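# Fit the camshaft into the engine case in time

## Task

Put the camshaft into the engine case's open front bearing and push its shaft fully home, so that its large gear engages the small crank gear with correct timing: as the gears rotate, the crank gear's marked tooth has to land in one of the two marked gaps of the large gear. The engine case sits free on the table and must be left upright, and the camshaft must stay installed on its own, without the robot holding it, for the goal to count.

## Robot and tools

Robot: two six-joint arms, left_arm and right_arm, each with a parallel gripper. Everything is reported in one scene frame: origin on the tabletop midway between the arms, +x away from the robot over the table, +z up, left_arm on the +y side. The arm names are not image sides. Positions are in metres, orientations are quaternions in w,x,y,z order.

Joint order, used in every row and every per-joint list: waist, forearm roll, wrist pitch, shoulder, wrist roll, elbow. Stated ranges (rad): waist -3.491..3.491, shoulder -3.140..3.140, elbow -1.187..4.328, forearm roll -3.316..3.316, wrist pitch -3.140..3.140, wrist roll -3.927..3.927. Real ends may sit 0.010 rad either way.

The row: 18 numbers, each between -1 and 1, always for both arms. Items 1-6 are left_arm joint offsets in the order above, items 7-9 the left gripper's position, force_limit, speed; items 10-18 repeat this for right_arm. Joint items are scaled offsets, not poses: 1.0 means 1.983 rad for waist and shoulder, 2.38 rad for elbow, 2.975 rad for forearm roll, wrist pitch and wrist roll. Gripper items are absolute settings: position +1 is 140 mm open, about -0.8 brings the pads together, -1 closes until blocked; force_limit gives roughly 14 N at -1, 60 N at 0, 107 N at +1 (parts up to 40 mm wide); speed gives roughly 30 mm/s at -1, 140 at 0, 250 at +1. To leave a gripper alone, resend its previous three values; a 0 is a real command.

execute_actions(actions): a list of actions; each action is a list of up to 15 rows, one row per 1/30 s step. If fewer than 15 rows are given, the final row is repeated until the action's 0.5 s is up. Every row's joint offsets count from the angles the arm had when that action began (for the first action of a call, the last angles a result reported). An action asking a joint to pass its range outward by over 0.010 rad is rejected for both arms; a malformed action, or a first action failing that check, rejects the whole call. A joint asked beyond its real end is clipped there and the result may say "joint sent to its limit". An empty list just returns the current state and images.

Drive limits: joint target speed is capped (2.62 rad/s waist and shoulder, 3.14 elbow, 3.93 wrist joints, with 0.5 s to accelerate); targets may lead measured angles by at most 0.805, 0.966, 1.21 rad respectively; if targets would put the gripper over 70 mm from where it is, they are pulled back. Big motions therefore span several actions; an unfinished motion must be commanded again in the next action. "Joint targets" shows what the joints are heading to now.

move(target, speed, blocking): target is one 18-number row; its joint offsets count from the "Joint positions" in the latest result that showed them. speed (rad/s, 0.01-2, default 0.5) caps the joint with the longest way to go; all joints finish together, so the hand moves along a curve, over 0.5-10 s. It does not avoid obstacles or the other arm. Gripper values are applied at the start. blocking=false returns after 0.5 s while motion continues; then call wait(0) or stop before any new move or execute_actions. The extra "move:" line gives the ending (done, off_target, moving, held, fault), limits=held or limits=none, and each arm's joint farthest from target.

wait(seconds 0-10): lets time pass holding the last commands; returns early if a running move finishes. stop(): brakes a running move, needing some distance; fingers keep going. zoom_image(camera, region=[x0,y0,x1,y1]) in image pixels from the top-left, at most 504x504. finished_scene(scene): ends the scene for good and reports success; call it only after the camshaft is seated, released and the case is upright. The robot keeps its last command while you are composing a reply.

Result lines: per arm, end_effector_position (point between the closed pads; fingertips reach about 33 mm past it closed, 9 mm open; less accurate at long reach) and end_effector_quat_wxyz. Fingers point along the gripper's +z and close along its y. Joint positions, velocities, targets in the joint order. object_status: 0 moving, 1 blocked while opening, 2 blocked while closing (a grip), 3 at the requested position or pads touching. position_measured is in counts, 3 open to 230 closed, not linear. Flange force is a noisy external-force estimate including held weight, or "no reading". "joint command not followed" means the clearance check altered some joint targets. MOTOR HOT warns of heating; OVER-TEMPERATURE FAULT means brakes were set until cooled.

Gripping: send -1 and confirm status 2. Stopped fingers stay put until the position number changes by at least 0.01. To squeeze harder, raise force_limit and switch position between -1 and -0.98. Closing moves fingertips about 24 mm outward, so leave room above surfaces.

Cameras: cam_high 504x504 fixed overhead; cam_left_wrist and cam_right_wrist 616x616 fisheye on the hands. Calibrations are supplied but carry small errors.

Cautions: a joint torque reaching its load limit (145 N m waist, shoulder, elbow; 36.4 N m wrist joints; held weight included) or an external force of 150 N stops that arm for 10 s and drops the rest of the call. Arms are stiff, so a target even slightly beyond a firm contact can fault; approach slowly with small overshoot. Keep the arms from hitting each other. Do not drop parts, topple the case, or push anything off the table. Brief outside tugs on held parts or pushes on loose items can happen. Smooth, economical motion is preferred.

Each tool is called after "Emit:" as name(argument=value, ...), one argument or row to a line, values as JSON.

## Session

Emit:
execute_actions(
  actions=[],
)

Scene clock: 0.00 s.
left_arm: end_effector_position=(+0.4890, +0.7139, +0.1613) position_measured=3 object_status=3 end_effector_quat_wxyz=(+0.088, -0.446, +0.640, +0.620) | right_arm: end_effector_position=(+0.3186, -0.5017, +0.3739) position_measured=3 object_status=3 end_effector_quat_wxyz=(+0.518, -0.272, +0.794, +0.166)
Joint names: [waist, forearm roll, wrist pitch, shoulder, wrist roll, elbow]
Joint positions: left_arm=[ 0.382 -1.263 -1.735  0.635 -0.378  0.248] | right_arm=[-0.971 -1.169 -1.82  -0.267 -0.018 -0.132]
Joint velocities: left_arm=[ 0.001  0.     0.    -0.001 -0.     0.001] | right_arm=[-0.    -0.001  0.     0.    -0.     0.   ]
Flange force (N, the push that the arm receives, along the gripper's own x y z axes): no reading
Joint targets: left_arm=[0.382 -1.263 -1.735 0.635 -0.378 0.248] | right_arm=[-0.971 -1.169 -1.820 -0.267 -0.018 -0.132]
camera_calibration (this result's frames):
cam_left_wrist: T_world_to_cam=[[-0.753282, -0.247479, 0.609361, 0.448055], [0.62993, -0.00510506, 0.776636, -0.434359], [-0.18909, 0.96888, 0.15974, -0.445715], [0, 0, 0, 1]] pos_world=[0.526847, 0.540511, 0.13551]
cam_right_wrist: T_world_to_cam=[[-0.663709, 0.735893, -0.133983, 0.624095], [0.0365043, 0.210777, 0.976852, -0.249335], [0.7471, 0.643455, -0.166758, 0.33683], [0, 0, 0, 1]] pos_world=[0.171674, -0.623448, 0.383351]

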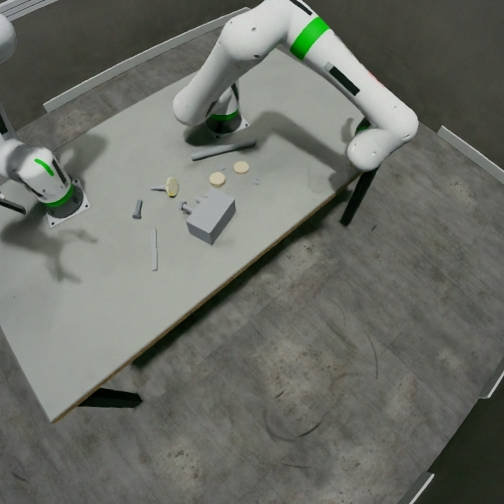

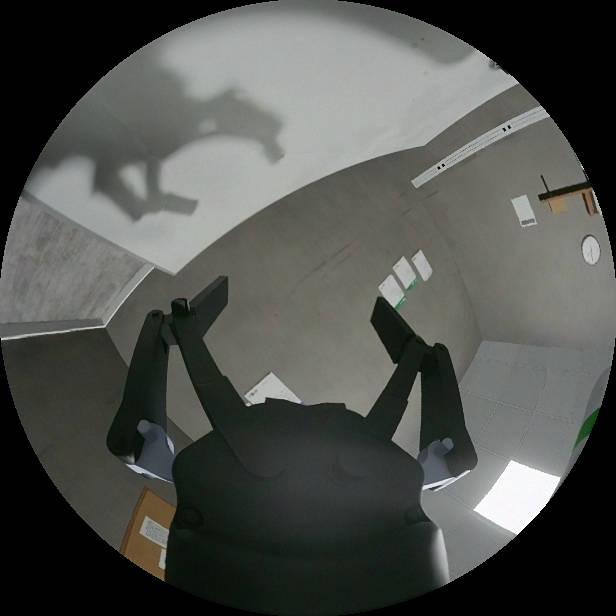

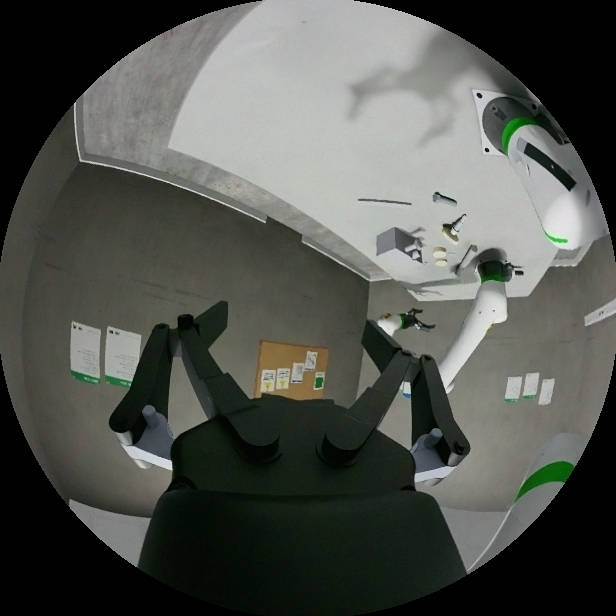

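Emit:
move(
  target=[0,0,0,0,0,0,1,0,0, 0.627,0.393,0.074,0.0888,0.101,0.030,1,0,0],
  speed=1,
)

Emit:
move(
  target=[0,0,0,0,0,0,1,0,0, 0.6,0,0,0,0,0,1,0,0],
  speed=1,
)

Emit:
zoom_image(
  camera="cam_right_wrist",
  region=[180,180,440,440],
)

Scene clock: 2.13 s.
left_arm: end_effector_position=(+0.4890, +0.7139, +0.1613) position_measured=3 object_status=3 end_effector_quat_wxyz=(+0.088, -0.446, +0.640, +0.620) | right_arm: end_effector_position=(+0.3697, -0.4615, +0.2498) position_measured=3 object_status=3 end_effector_quat_wxyz=(+0.000, +0.829, -0.560, +0.000)
Joint names: [waist, forearm roll, wrist pitch, shoulder, wrist roll, elbow]
Joint positions: left_arm=[ 0.382 -1.263 -1.735  0.635 -0.378  0.248] | right_arm=[ 0.272  0.001 -1.6   -0.091  0.283 -0.061]
Joint velocities: left_arm=[-0.    -0.    -0.001 -0.001 -0.    -0.001] | right_arm=[ 0.001  0.001 -0.     0.    -0.002  0.   ]
Flange force (N, the push that the arm receives, along the gripper's own x y z axes): left_arm=[6.6 1.9 4.9] | right_arm=[3.4 -2.2 -3.0]
Joint targets: left_arm=[0.382 -1.263 -1.735 0.635 -0.378 0.248] | right_arm=[0.272 0.001 -1.600 -0.091 0.283 -0.061]
move: done; limits=none; left_arm: farthest joint: the waist, 0.000 radians from its target (0.000 radians at the start); right_arm: farthest joint: the waist, 0.000 radians from its target (1.244 radians at the start)
camera_calibration (this result's frames):
cam_left_wrist: T_world_to_cam=[[-0.753282, -0.247479, 0.609361, 0.448055], [0.629929, -0.00510511, 0.776636, -0.434359], [-0.18909, 0.96888, 0.15974, -0.445715], [0, 0, 0, 1]] pos_world=[0.526847, 0.540511, 0.13551]
cam_right_wrist: T_world_to_cam=[[-0.866029, -0.499158, 0.0288853, 0.0759406], [-0.476119, 0.840938, 0.257164, 0.521686], [-0.152656, 0.208959, -0.965936, 0.583822], [0, 0, 0, 1]] pos_world=[0.403276, -0.522794, 0.427582]

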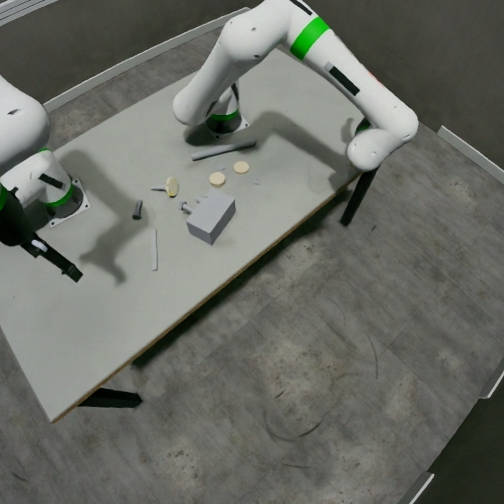

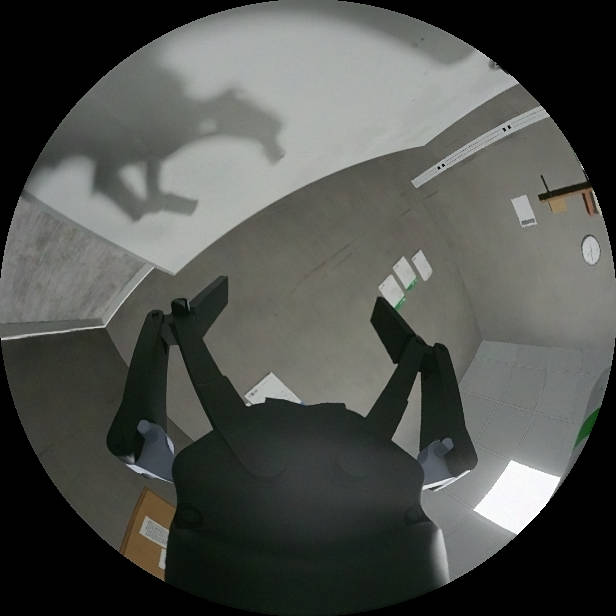

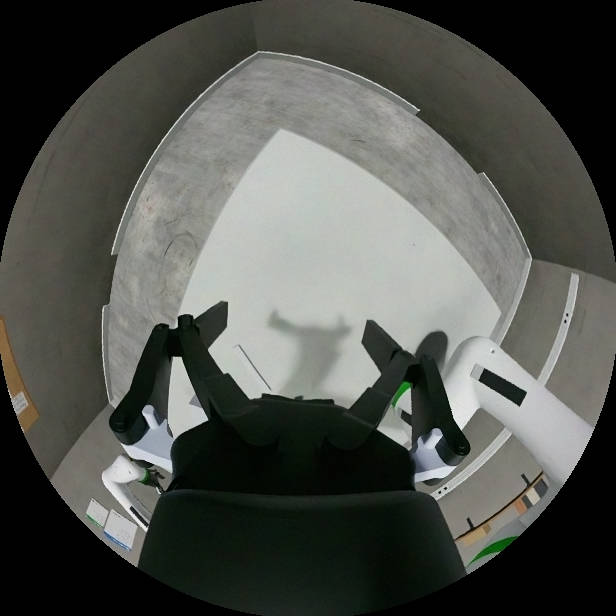

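Scene clock: 3.87 s.
left_arm: end_effector_position=(+0.4890, +0.7139, +0.1613) position_measured=3 object_status=3 end_effector_quat_wxyz=(+0.088, -0.446, +0.640, +0.620) | right_arm: end_effector_position=(+0.2000, -0.0297, +0.2498) position_measured=3 object_status=3 end_effector_quat_wxyz=(-0.000, +1.000, +0.001, +0.000)
Joint names: [waist, forearm roll, wrist pitch, shoulder, wrist roll, elbow]
Joint positions: left_arm=[ 0.382 -1.263 -1.735  0.635 -0.378  0.248] | right_arm=[ 1.462  0.001 -1.6   -0.091  0.283 -0.061]
Joint velocities: left_arm=[ 0.001  0.001  0.001  0.    -0.    -0.001] | right_arm=[ 0.001 -0.     0.    -0.    -0.     0.   ]
Flange force (N, the push that the arm receives, along the gripper's own x y z axes): left_arm=[3.7 0.3 6.1] | right_arm=[2.4 -0.4 -1.3]
Joint targets: left_arm=[0.382 -1.263 -1.735 0.635 -0.378 0.248] | right_arm=[1.462 0.001 -1.600 -0.091 0.283 -0.061]
move: done; limits=none; left_arm: farthest joint: the waist, 0.000 radians from its target (0.000 radians at the start); right_arm: farthest joint: the waist, 0.000 radians from its target (1.190 radians at the start)
camera_calibration (this result's frames):
cam_left_wrist: T_world_to_cam=[[-0.753282, -0.247479, 0.609361, 0.448055], [0.62993, -0.00510513, 0.776635, -0.434359], [-0.18909, 0.96888, 0.15974, -0.445715], [0, 0, 0, 1]] pos_world=[0.526847, 0.540511, 0.13551]
cam_right_wrist: T_world_to_cam=[[0.141429, -0.989527, 0.0288645, -0.0714948], [-0.95766, -0.129372, 0.257196, 0.145211], [-0.250768, -0.0640174, -0.965928, 0.479187], [0, 0, 0, 1]] pos_world=[0.26934, -0.0212835, 0.427576]

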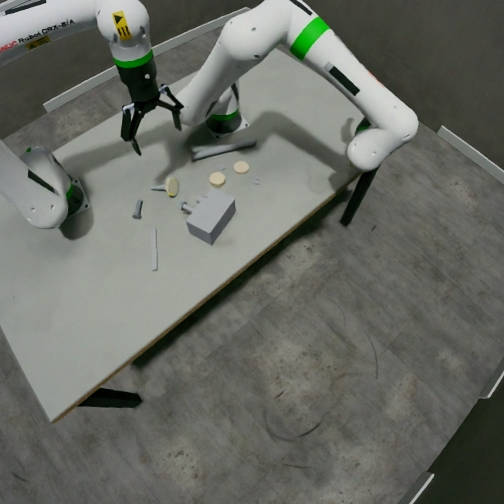

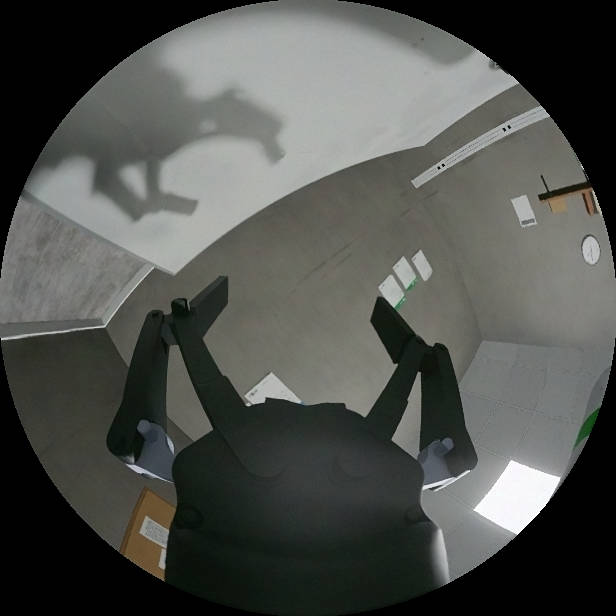

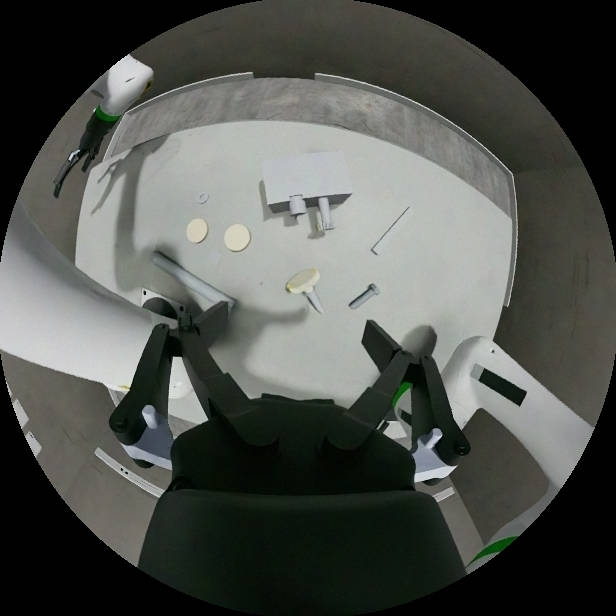

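Region (180, 180, 440, 440) of cam_right_wrist's 616x616 image, scaled by 1.938, with more detail than that image has.

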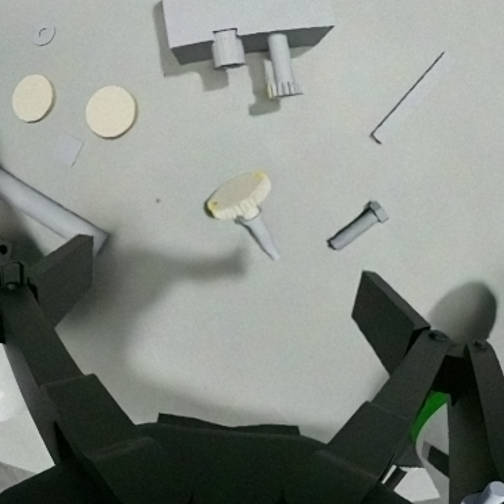

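Emit:
move(
  target=[0,0,0,0,0,0,1,0,0, 0.0898,0.1106,0.2252,-0.1422,-0.979,-0.3063,1,0,0],
  speed=1.5,
)

Emit:
move(
  target=[0,0,0,0,0,0,1,0,0, 0,0.0245,0.0629,0.0673,-0.0215,-0.0324,1,0,0],
  speed=0.15,
)

Scene clock: 7.00 s.
left_arm: end_effector_position=(+0.4890, +0.7139, +0.1613) position_measured=3 object_status=3 end_effector_quat_wxyz=(+0.088, -0.446, +0.640, +0.620) | right_arm: end_effector_position=(+0.2159, -0.0488, +0.0977) position_measured=3 object_status=3 end_effector_quat_wxyz=(+0.168, -0.280, +0.943, +0.062)
Joint names: [waist, forearm roll, wrist pitch, shoulder, wrist roll, elbow]
Joint positions: left_arm=[ 0.382 -1.263 -1.735  0.635 -0.378  0.248] | right_arm=[ 1.64   0.33  -0.93  -0.373 -2.63  -0.79 ]
Joint velocities: left_arm=[-0.    -0.    -0.001 -0.001  0.001  0.001] | right_arm=[ 0.001 -0.     0.001  0.     0.    -0.   ]
Flange force (N, the push that the arm receives, along the gripper's own x y z axes): left_arm=[4.9 -0.2 5.6] | right_arm=[-3.1 1.5 0.4]
Joint targets: left_arm=[0.382 -1.263 -1.735 0.635 -0.378 0.248] | right_arm=[1.640 0.330 -0.930 -0.373 -2.630 -0.790]
move: done; limits=none; left_arm: farthest joint: the waist, 0.000 radians from its target (0.000 radians at the start); right_arm: farthest joint: the waist, 0.000 radians from its target (0.178 radians at the start)
camera_calibration (this result's frames):
cam_left_wrist: T_world_to_cam=[[-0.753282, -0.247479, 0.609361, 0.448055], [0.62993, -0.00510508, 0.776635, -0.434359], [-0.18909, 0.96888, 0.15974, -0.445715], [0, 0, 0, 1]] pos_world=[0.526847, 0.540511, 0.13551]
cam_right_wrist: T_world_to_cam=[[-0.661719, 0.749752, 0.000595248, 0.172764], [0.610118, 0.538019, 0.581629, -0.140459], [0.435757, 0.385238, -0.813454, 0.193829], [0, 0, 0, 1]] pos_world=[0.115555, -0.128631, 0.239263]

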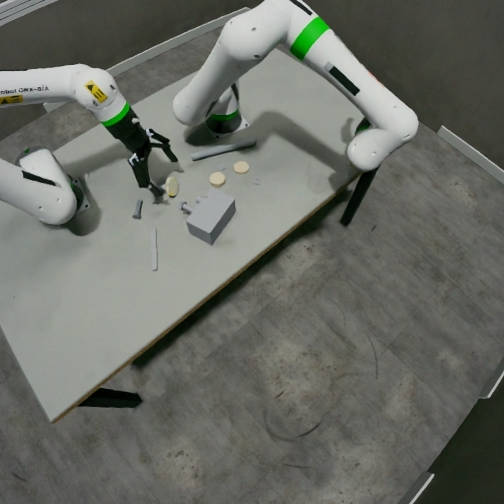

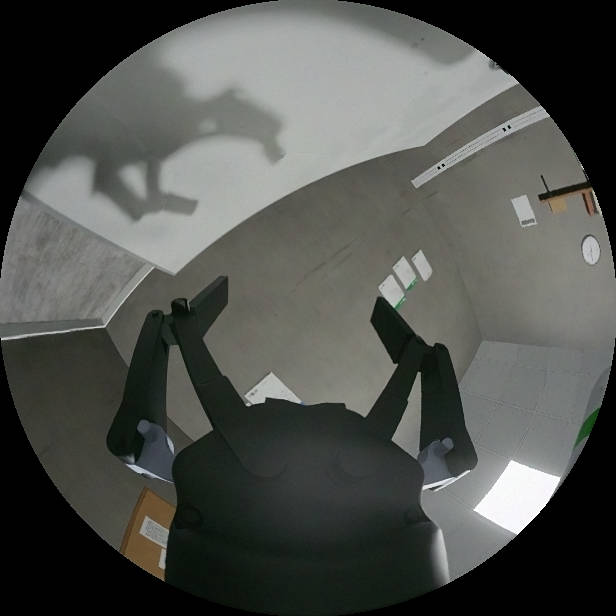

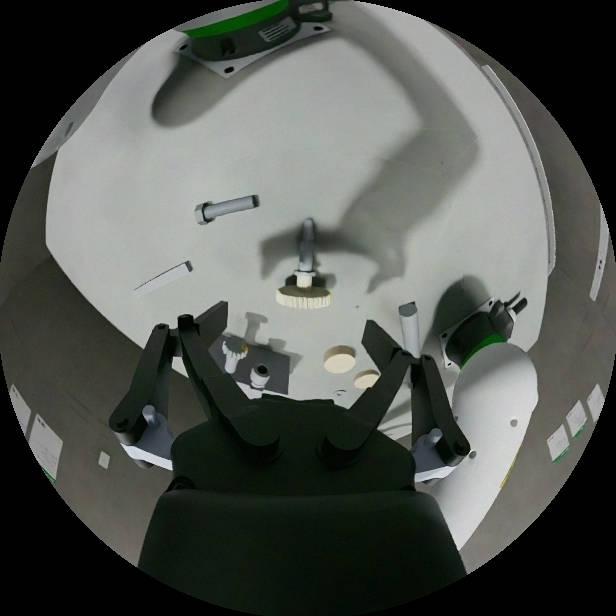

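Scene clock: 8.57 s.
left_arm: end_effector_position=(+0.4890, +0.7139, +0.1613) position_measured=3 object_status=3 end_effector_quat_wxyz=(+0.088, -0.446, +0.640, +0.620) | right_arm: end_effector_position=(+0.2162, -0.0319, +0.0383) position_measured=3 object_status=3 end_effector_quat_wxyz=(+0.170, -0.298, +0.938, +0.054)
Joint names: [waist, forearm roll, wrist pitch, shoulder, wrist roll, elbow]
Joint positions: left_arm=[ 0.382 -1.263 -1.735  0.635 -0.378  0.248] | right_arm=[ 1.64   0.402 -0.743 -0.239 -2.694 -0.867]
Joint velocities: left_arm=[ 0.001 -0.001 -0.001  0.001 -0.    -0.001] | right_arm=[ 0.001 -0.001  0.001  0.     0.     0.   ]
Flange force (N, the push that the arm receives, along the gripper's own x y z axes): left_arm=[2.9 -0.2 5.0] | right_arm=[-2.9 -0.1 1.7]
Joint targets: left_arm=[0.382 -1.263 -1.735 0.635 -0.378 0.248] | right_arm=[1.640 0.402 -0.743 -0.239 -2.694 -0.867]
move: done; limits=none; left_arm: farthest joint: the waist, 0.000 radians from its target (0.000 radians at the start); right_arm: farthest joint: the waist, 0.000 radians from its target (0.000 radians at the start)
camera_calibration (this result's frames):
cam_left_wrist: T_world_to_cam=[[-0.753282, -0.247479, 0.609361, 0.448055], [0.62993, -0.00510522, 0.776636, -0.434359], [-0.18909, 0.96888, 0.15974, -0.445715], [0, 0, 0, 1]] pos_world=[0.526847, 0.540511, 0.13551]
cam_right_wrist: T_world_to_cam=[[-0.686923, 0.726373, -0.0227883, 0.165942], [0.583847, 0.570266, 0.577857, -0.108379], [0.432735, 0.383639, -0.815819, 0.139604], [0, 0, 0, 1]] pos_world=[0.116854, -0.112289, 0.180301]

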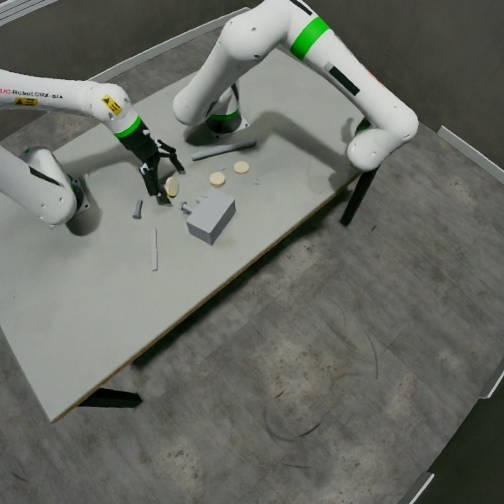

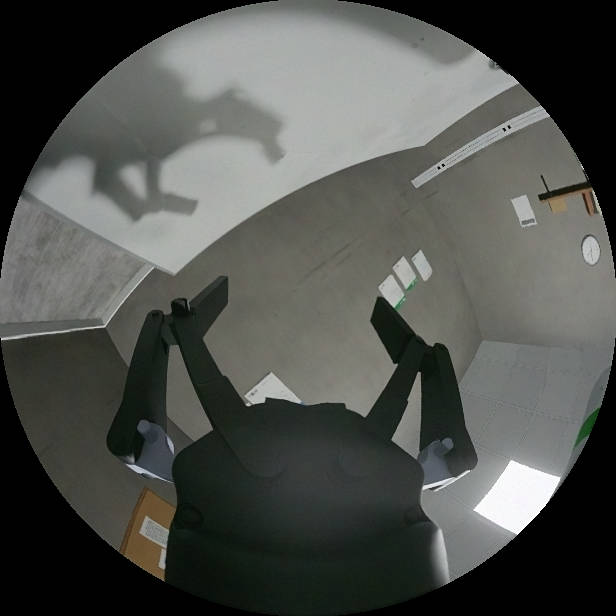

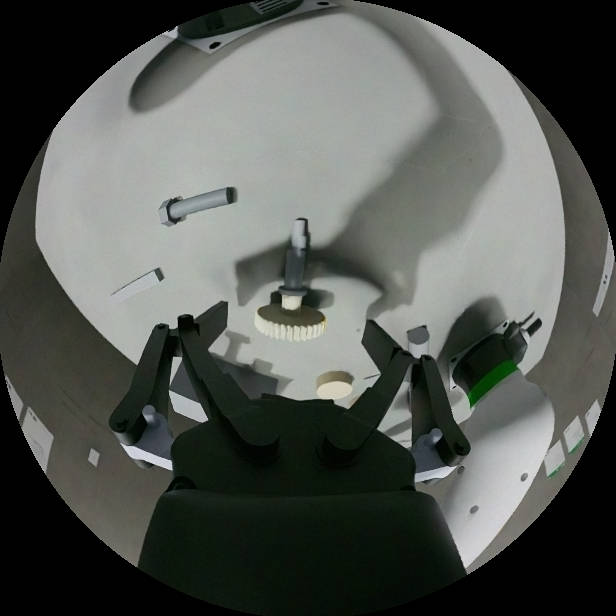

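Emit:
move(
  target=[0,0,0,0,0,0,1,0,0, 0,0,0,0,0.01,0,-1,0,-0.7],
)

Emit:
zoom_image(
  camera="cam_right_wrist",
  region=[180,180,440,440],
)

Scene clock: 10.27 s.
left_arm: end_effector_position=(+0.4890, +0.7139, +0.1613) position_measured=3 object_status=3 end_effector_quat_wxyz=(+0.088, -0.446, +0.640, +0.620) | right_arm: end_effector_position=(+0.2162, -0.0319, +0.0383) position_measured=134 object_status=2 end_effector_quat_wxyz=(+0.171, -0.312, +0.933, +0.051)
Joint names: [waist, forearm roll, wrist pitch, shoulder, wrist roll, elbow]
Joint positions: left_arm=[ 0.382 -1.263 -1.735  0.635 -0.378  0.248] | right_arm=[ 1.64   0.403 -0.743 -0.239 -2.664 -0.867]
Joint velocities: left_arm=[ 0.001  0.001  0.001  0.    -0.    -0.   ] | right_arm=[ 0.001  0.002 -0.002 -0.     0.001  0.   ]
Flange force (N, the push that the arm receives, along the gripper's own x y z axes): left_arm=[7.3 1.4 5.7] | right_arm=[-6.3 -1.6 -11.0]
Joint targets: left_arm=[0.382 -1.263 -1.735 0.635 -0.378 0.248] | right_arm=[1.640 0.402 -0.743 -0.239 -2.664 -0.867]
move: done; limits=none; left_arm: farthest joint: the waist, 0.000 radians from its target (0.000 radians at the start); right_arm: farthest joint: the forearm roll, 0.001 radians from its target (0.000 radians at the start)
camera_calibration (this result's frames):
cam_left_wrist: T_world_to_cam=[[-0.753282, -0.247479, 0.609361, 0.448055], [0.629929, -0.00510515, 0.776636, -0.434359], [-0.18909, 0.96888, 0.15974, -0.445715], [0, 0, 0, 1]] pos_world=[0.526847, 0.540511, 0.13551]
cam_right_wrist: T_world_to_cam=[[-0.70677, 0.706664, -0.0331969, 0.170012], [0.564089, 0.591251, 0.576391, -0.103411], [0.426942, 0.38865, -0.8165, 0.141042], [0, 0, 0, 1]] pos_world=[0.118276, -0.113815, 0.180409]

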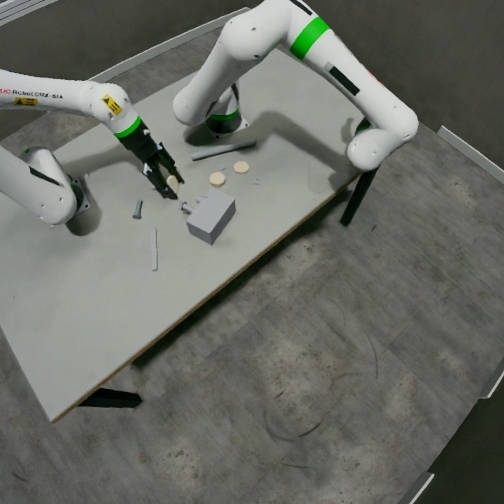

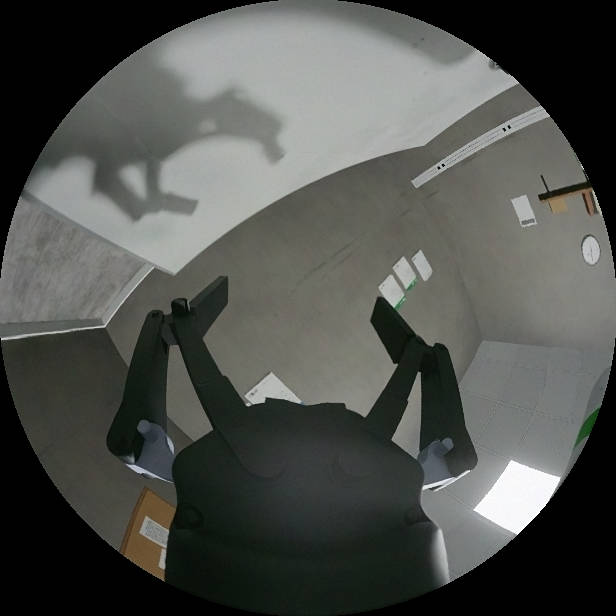

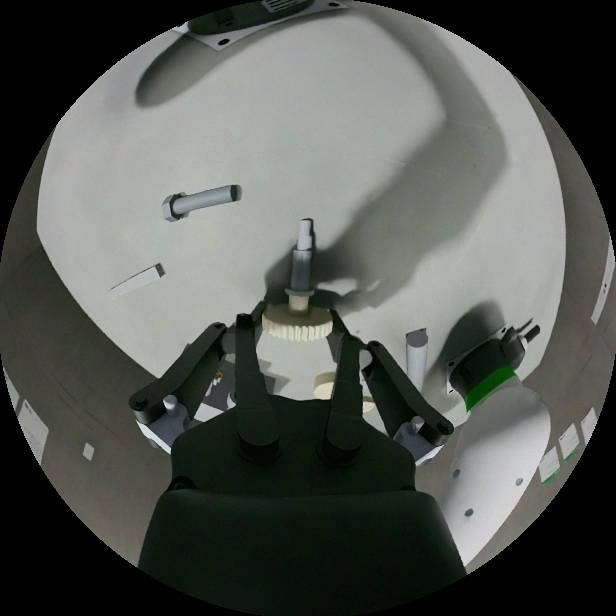

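Region (180, 180, 440, 440) of cam_right_wrist's 616x616 image, scaled by 1.938, with more detail than that image has.

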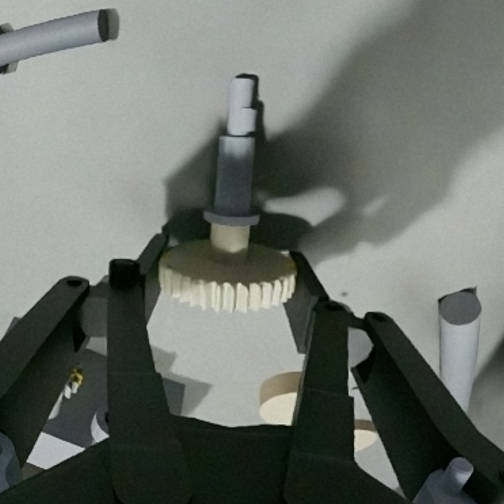

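Emit:
move(
  target=[0,0.4245,0.0962,-0.2227,0.8615,-0.0742,-0.2,0,0, 0,-0.0245,-0.0629,-0.0673,0.2,0.0324,-1,0,-0.7],
  speed=1,
)

Emit:
move(
  target=[-0.2703,0,0,0,0,0,-0.2,0,0, -0.1016,-0.1109,-0.078,0.177,0.8787,0.1513,-1,0,-0.7],
  speed=1,
)

Emit:
zoom_image(
  camera="cam_right_wrist",
  region=[200,100,440,340],
)

Scene clock: 13.63 s.
left_arm: end_effector_position=(+0.5755, +0.2970, +0.1785) position_measured=154 object_status=3 end_effector_quat_wxyz=(+0.000, +0.920, +0.393, -0.000) | right_arm: end_effector_position=(+0.2159, -0.0490, +0.0976) position_measured=135 object_status=2 end_effector_quat_wxyz=(+0.179, -0.530, +0.829, +0.013)
Joint names: [waist, forearm roll, wrist pitch, shoulder, wrist roll, elbow]
Joint positions: left_arm=[ 0.382  0.    -1.449  0.194  2.185  0.072] | right_arm=[ 1.64   0.33  -0.931 -0.373 -2.069 -0.79 ]
Joint velocities: left_arm=[ 0.     0.    -0.001 -0.    -0.    -0.001] | right_arm=[ 0.001 -0.002  0.     0.    -0.001  0.   ]
Flange force (N, the push that the arm receives, along the gripper's own x y z axes): left_arm=[1.7 -4.6 4.5] | right_arm=[-3.7 -1.6 -0.6]
Joint targets: left_arm=[0.382 0.000 -1.449 0.194 2.185 0.072] | right_arm=[1.640 0.330 -0.930 -0.373 -2.069 -0.790]
move: done; limits=none; left_arm: farthest joint: the waist, 0.000 radians from its target (0.000 radians at the start); right_arm: farthest joint: the forearm roll, 0.001 radians from its target (0.072 radians at the start)
camera_calibration (this result's frames):
cam_left_wrist: T_world_to_cam=[[0.817856, -0.57521, 0.0156565, -0.301379], [-0.51978, -0.726822, 0.448953, 0.430148], [-0.246863, -0.375317, -0.893418, 0.592346], [0, 0, 0, 1]] pos_world=[0.616295, 0.361602, 0.340815]
cam_right_wrist: T_world_to_cam=[[-0.934755, 0.304816, -0.182538, 0.227899], [0.172545, 0.838576, 0.516738, -0.0247878], [0.310582, 0.451528, -0.836458, 0.226368], [0, 0, 0, 1]] pos_world=[0.147001, -0.150892, 0.243756]

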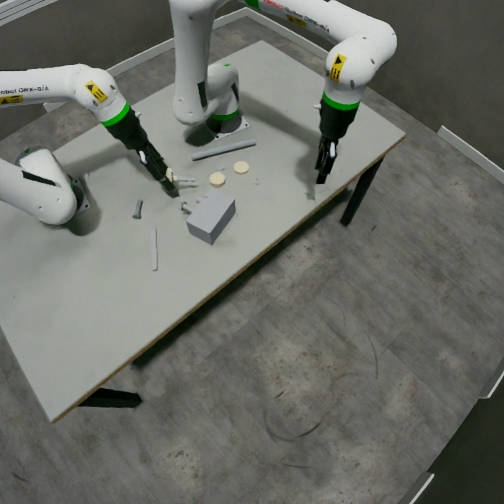

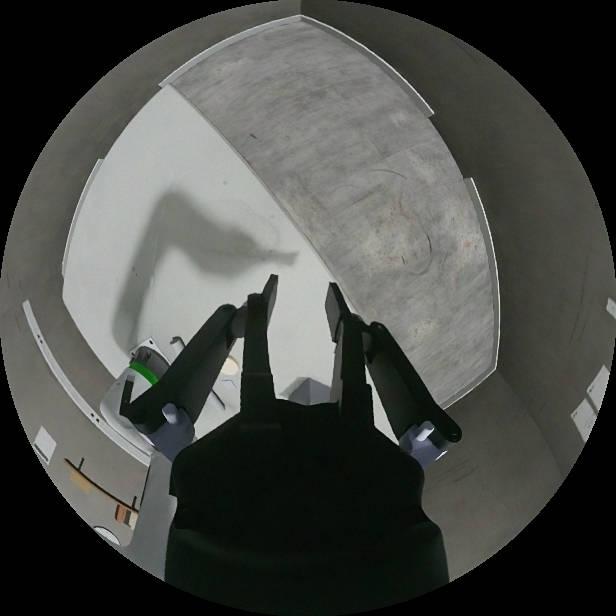

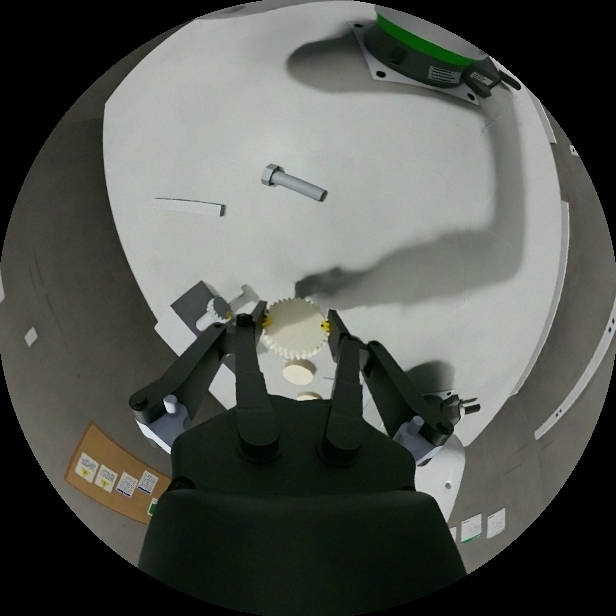

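Scene clock: 16.77 s.
left_arm: end_effector_position=(+0.4866, +0.0352, +0.1785) position_measured=154 object_status=3 end_effector_quat_wxyz=(+0.000, +0.991, +0.135, -0.000) | right_arm: end_effector_position=(+0.2055, -0.0419, +0.0678) position_measured=135 object_status=2 end_effector_quat_wxyz=(-0.000, +0.993, +0.120, -0.000)
Joint names: [waist, forearm roll, wrist pitch, shoulder, wrist roll, elbow]
Joint positions: left_arm=[-0.154  0.    -1.449  0.194  2.185  0.072] | right_arm=[ 1.439 -0.    -1.163 -0.022  0.545 -0.43 ]
Joint velocities: left_arm=[ 0.    -0.001 -0.     0.    -0.001  0.001] | right_arm=[ 0.    -0.002 -0.001  0.     0.001 -0.   ]
Flange force (N, the push that the arm receives, along the gripper's own x y z axes): left_arm=[-1.3 -3.9 3.6] | right_arm=[2.8 -1.9 -3.2]
Joint targets: left_arm=[-0.154 0.000 -1.449 0.194 2.185 0.072] | right_arm=[1.439 -0.000 -1.163 -0.022 0.545 -0.430]
move: done; limits=none; left_arm: farthest joint: the waist, 0.000 radians from its target (0.536 radians at the start); right_arm: farthest joint: the waist, 0.000 radians from its target (0.202 radians at the start)
camera_calibration (this result's frames):
cam_left_wrist: T_world_to_cam=[[0.409326, -0.912254, 0.0156643, -0.168627], [-0.818106, -0.359373, 0.448947, 0.325879], [-0.403924, -0.196581, -0.893421, 0.542271], [0, 0, 0, 1]] pos_world=[0.554663, 0.0698812, 0.340816]
cam_right_wrist: T_world_to_cam=[[0.371594, -0.927946, 0.0288991, -0.123793], [-0.899627, -0.352215, 0.2581, 0.174388], [-0.229324, -0.121907, -0.965686, 0.297121], [0, 0, 0, 1]] pos_world=[0.271022, -0.0172301, 0.245494]

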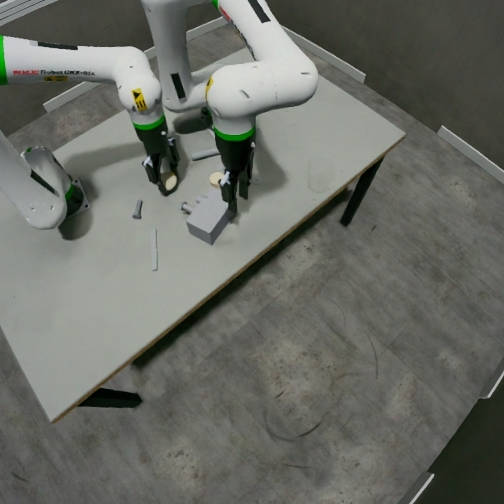

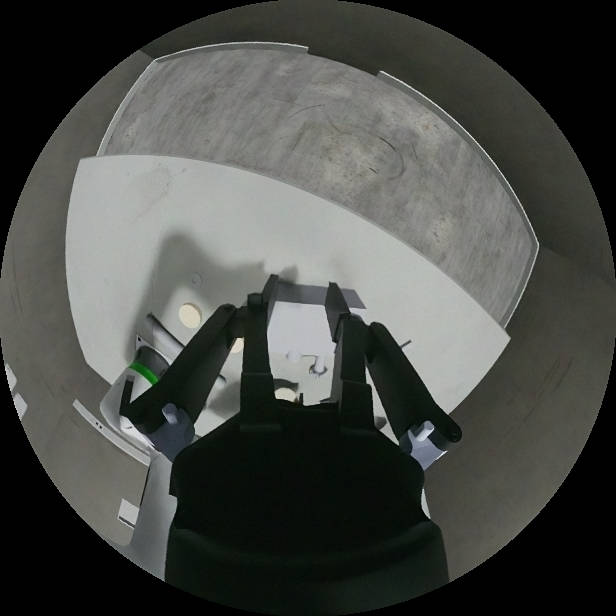

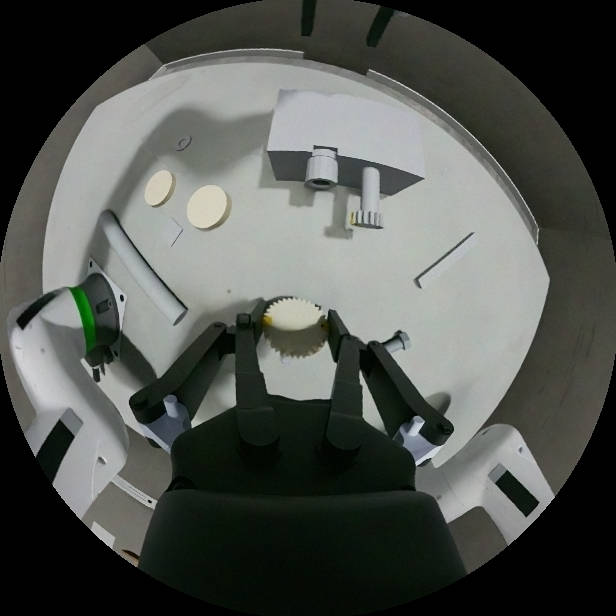

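Region (200, 100, 440, 340) of cam_right_wrist's 616x616 image, scaled by 2.100, with more detail than that image has.

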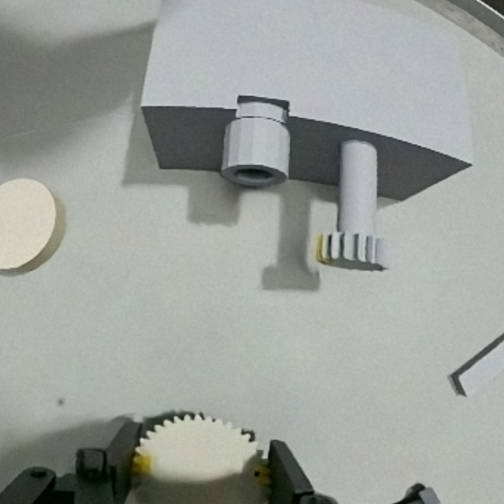

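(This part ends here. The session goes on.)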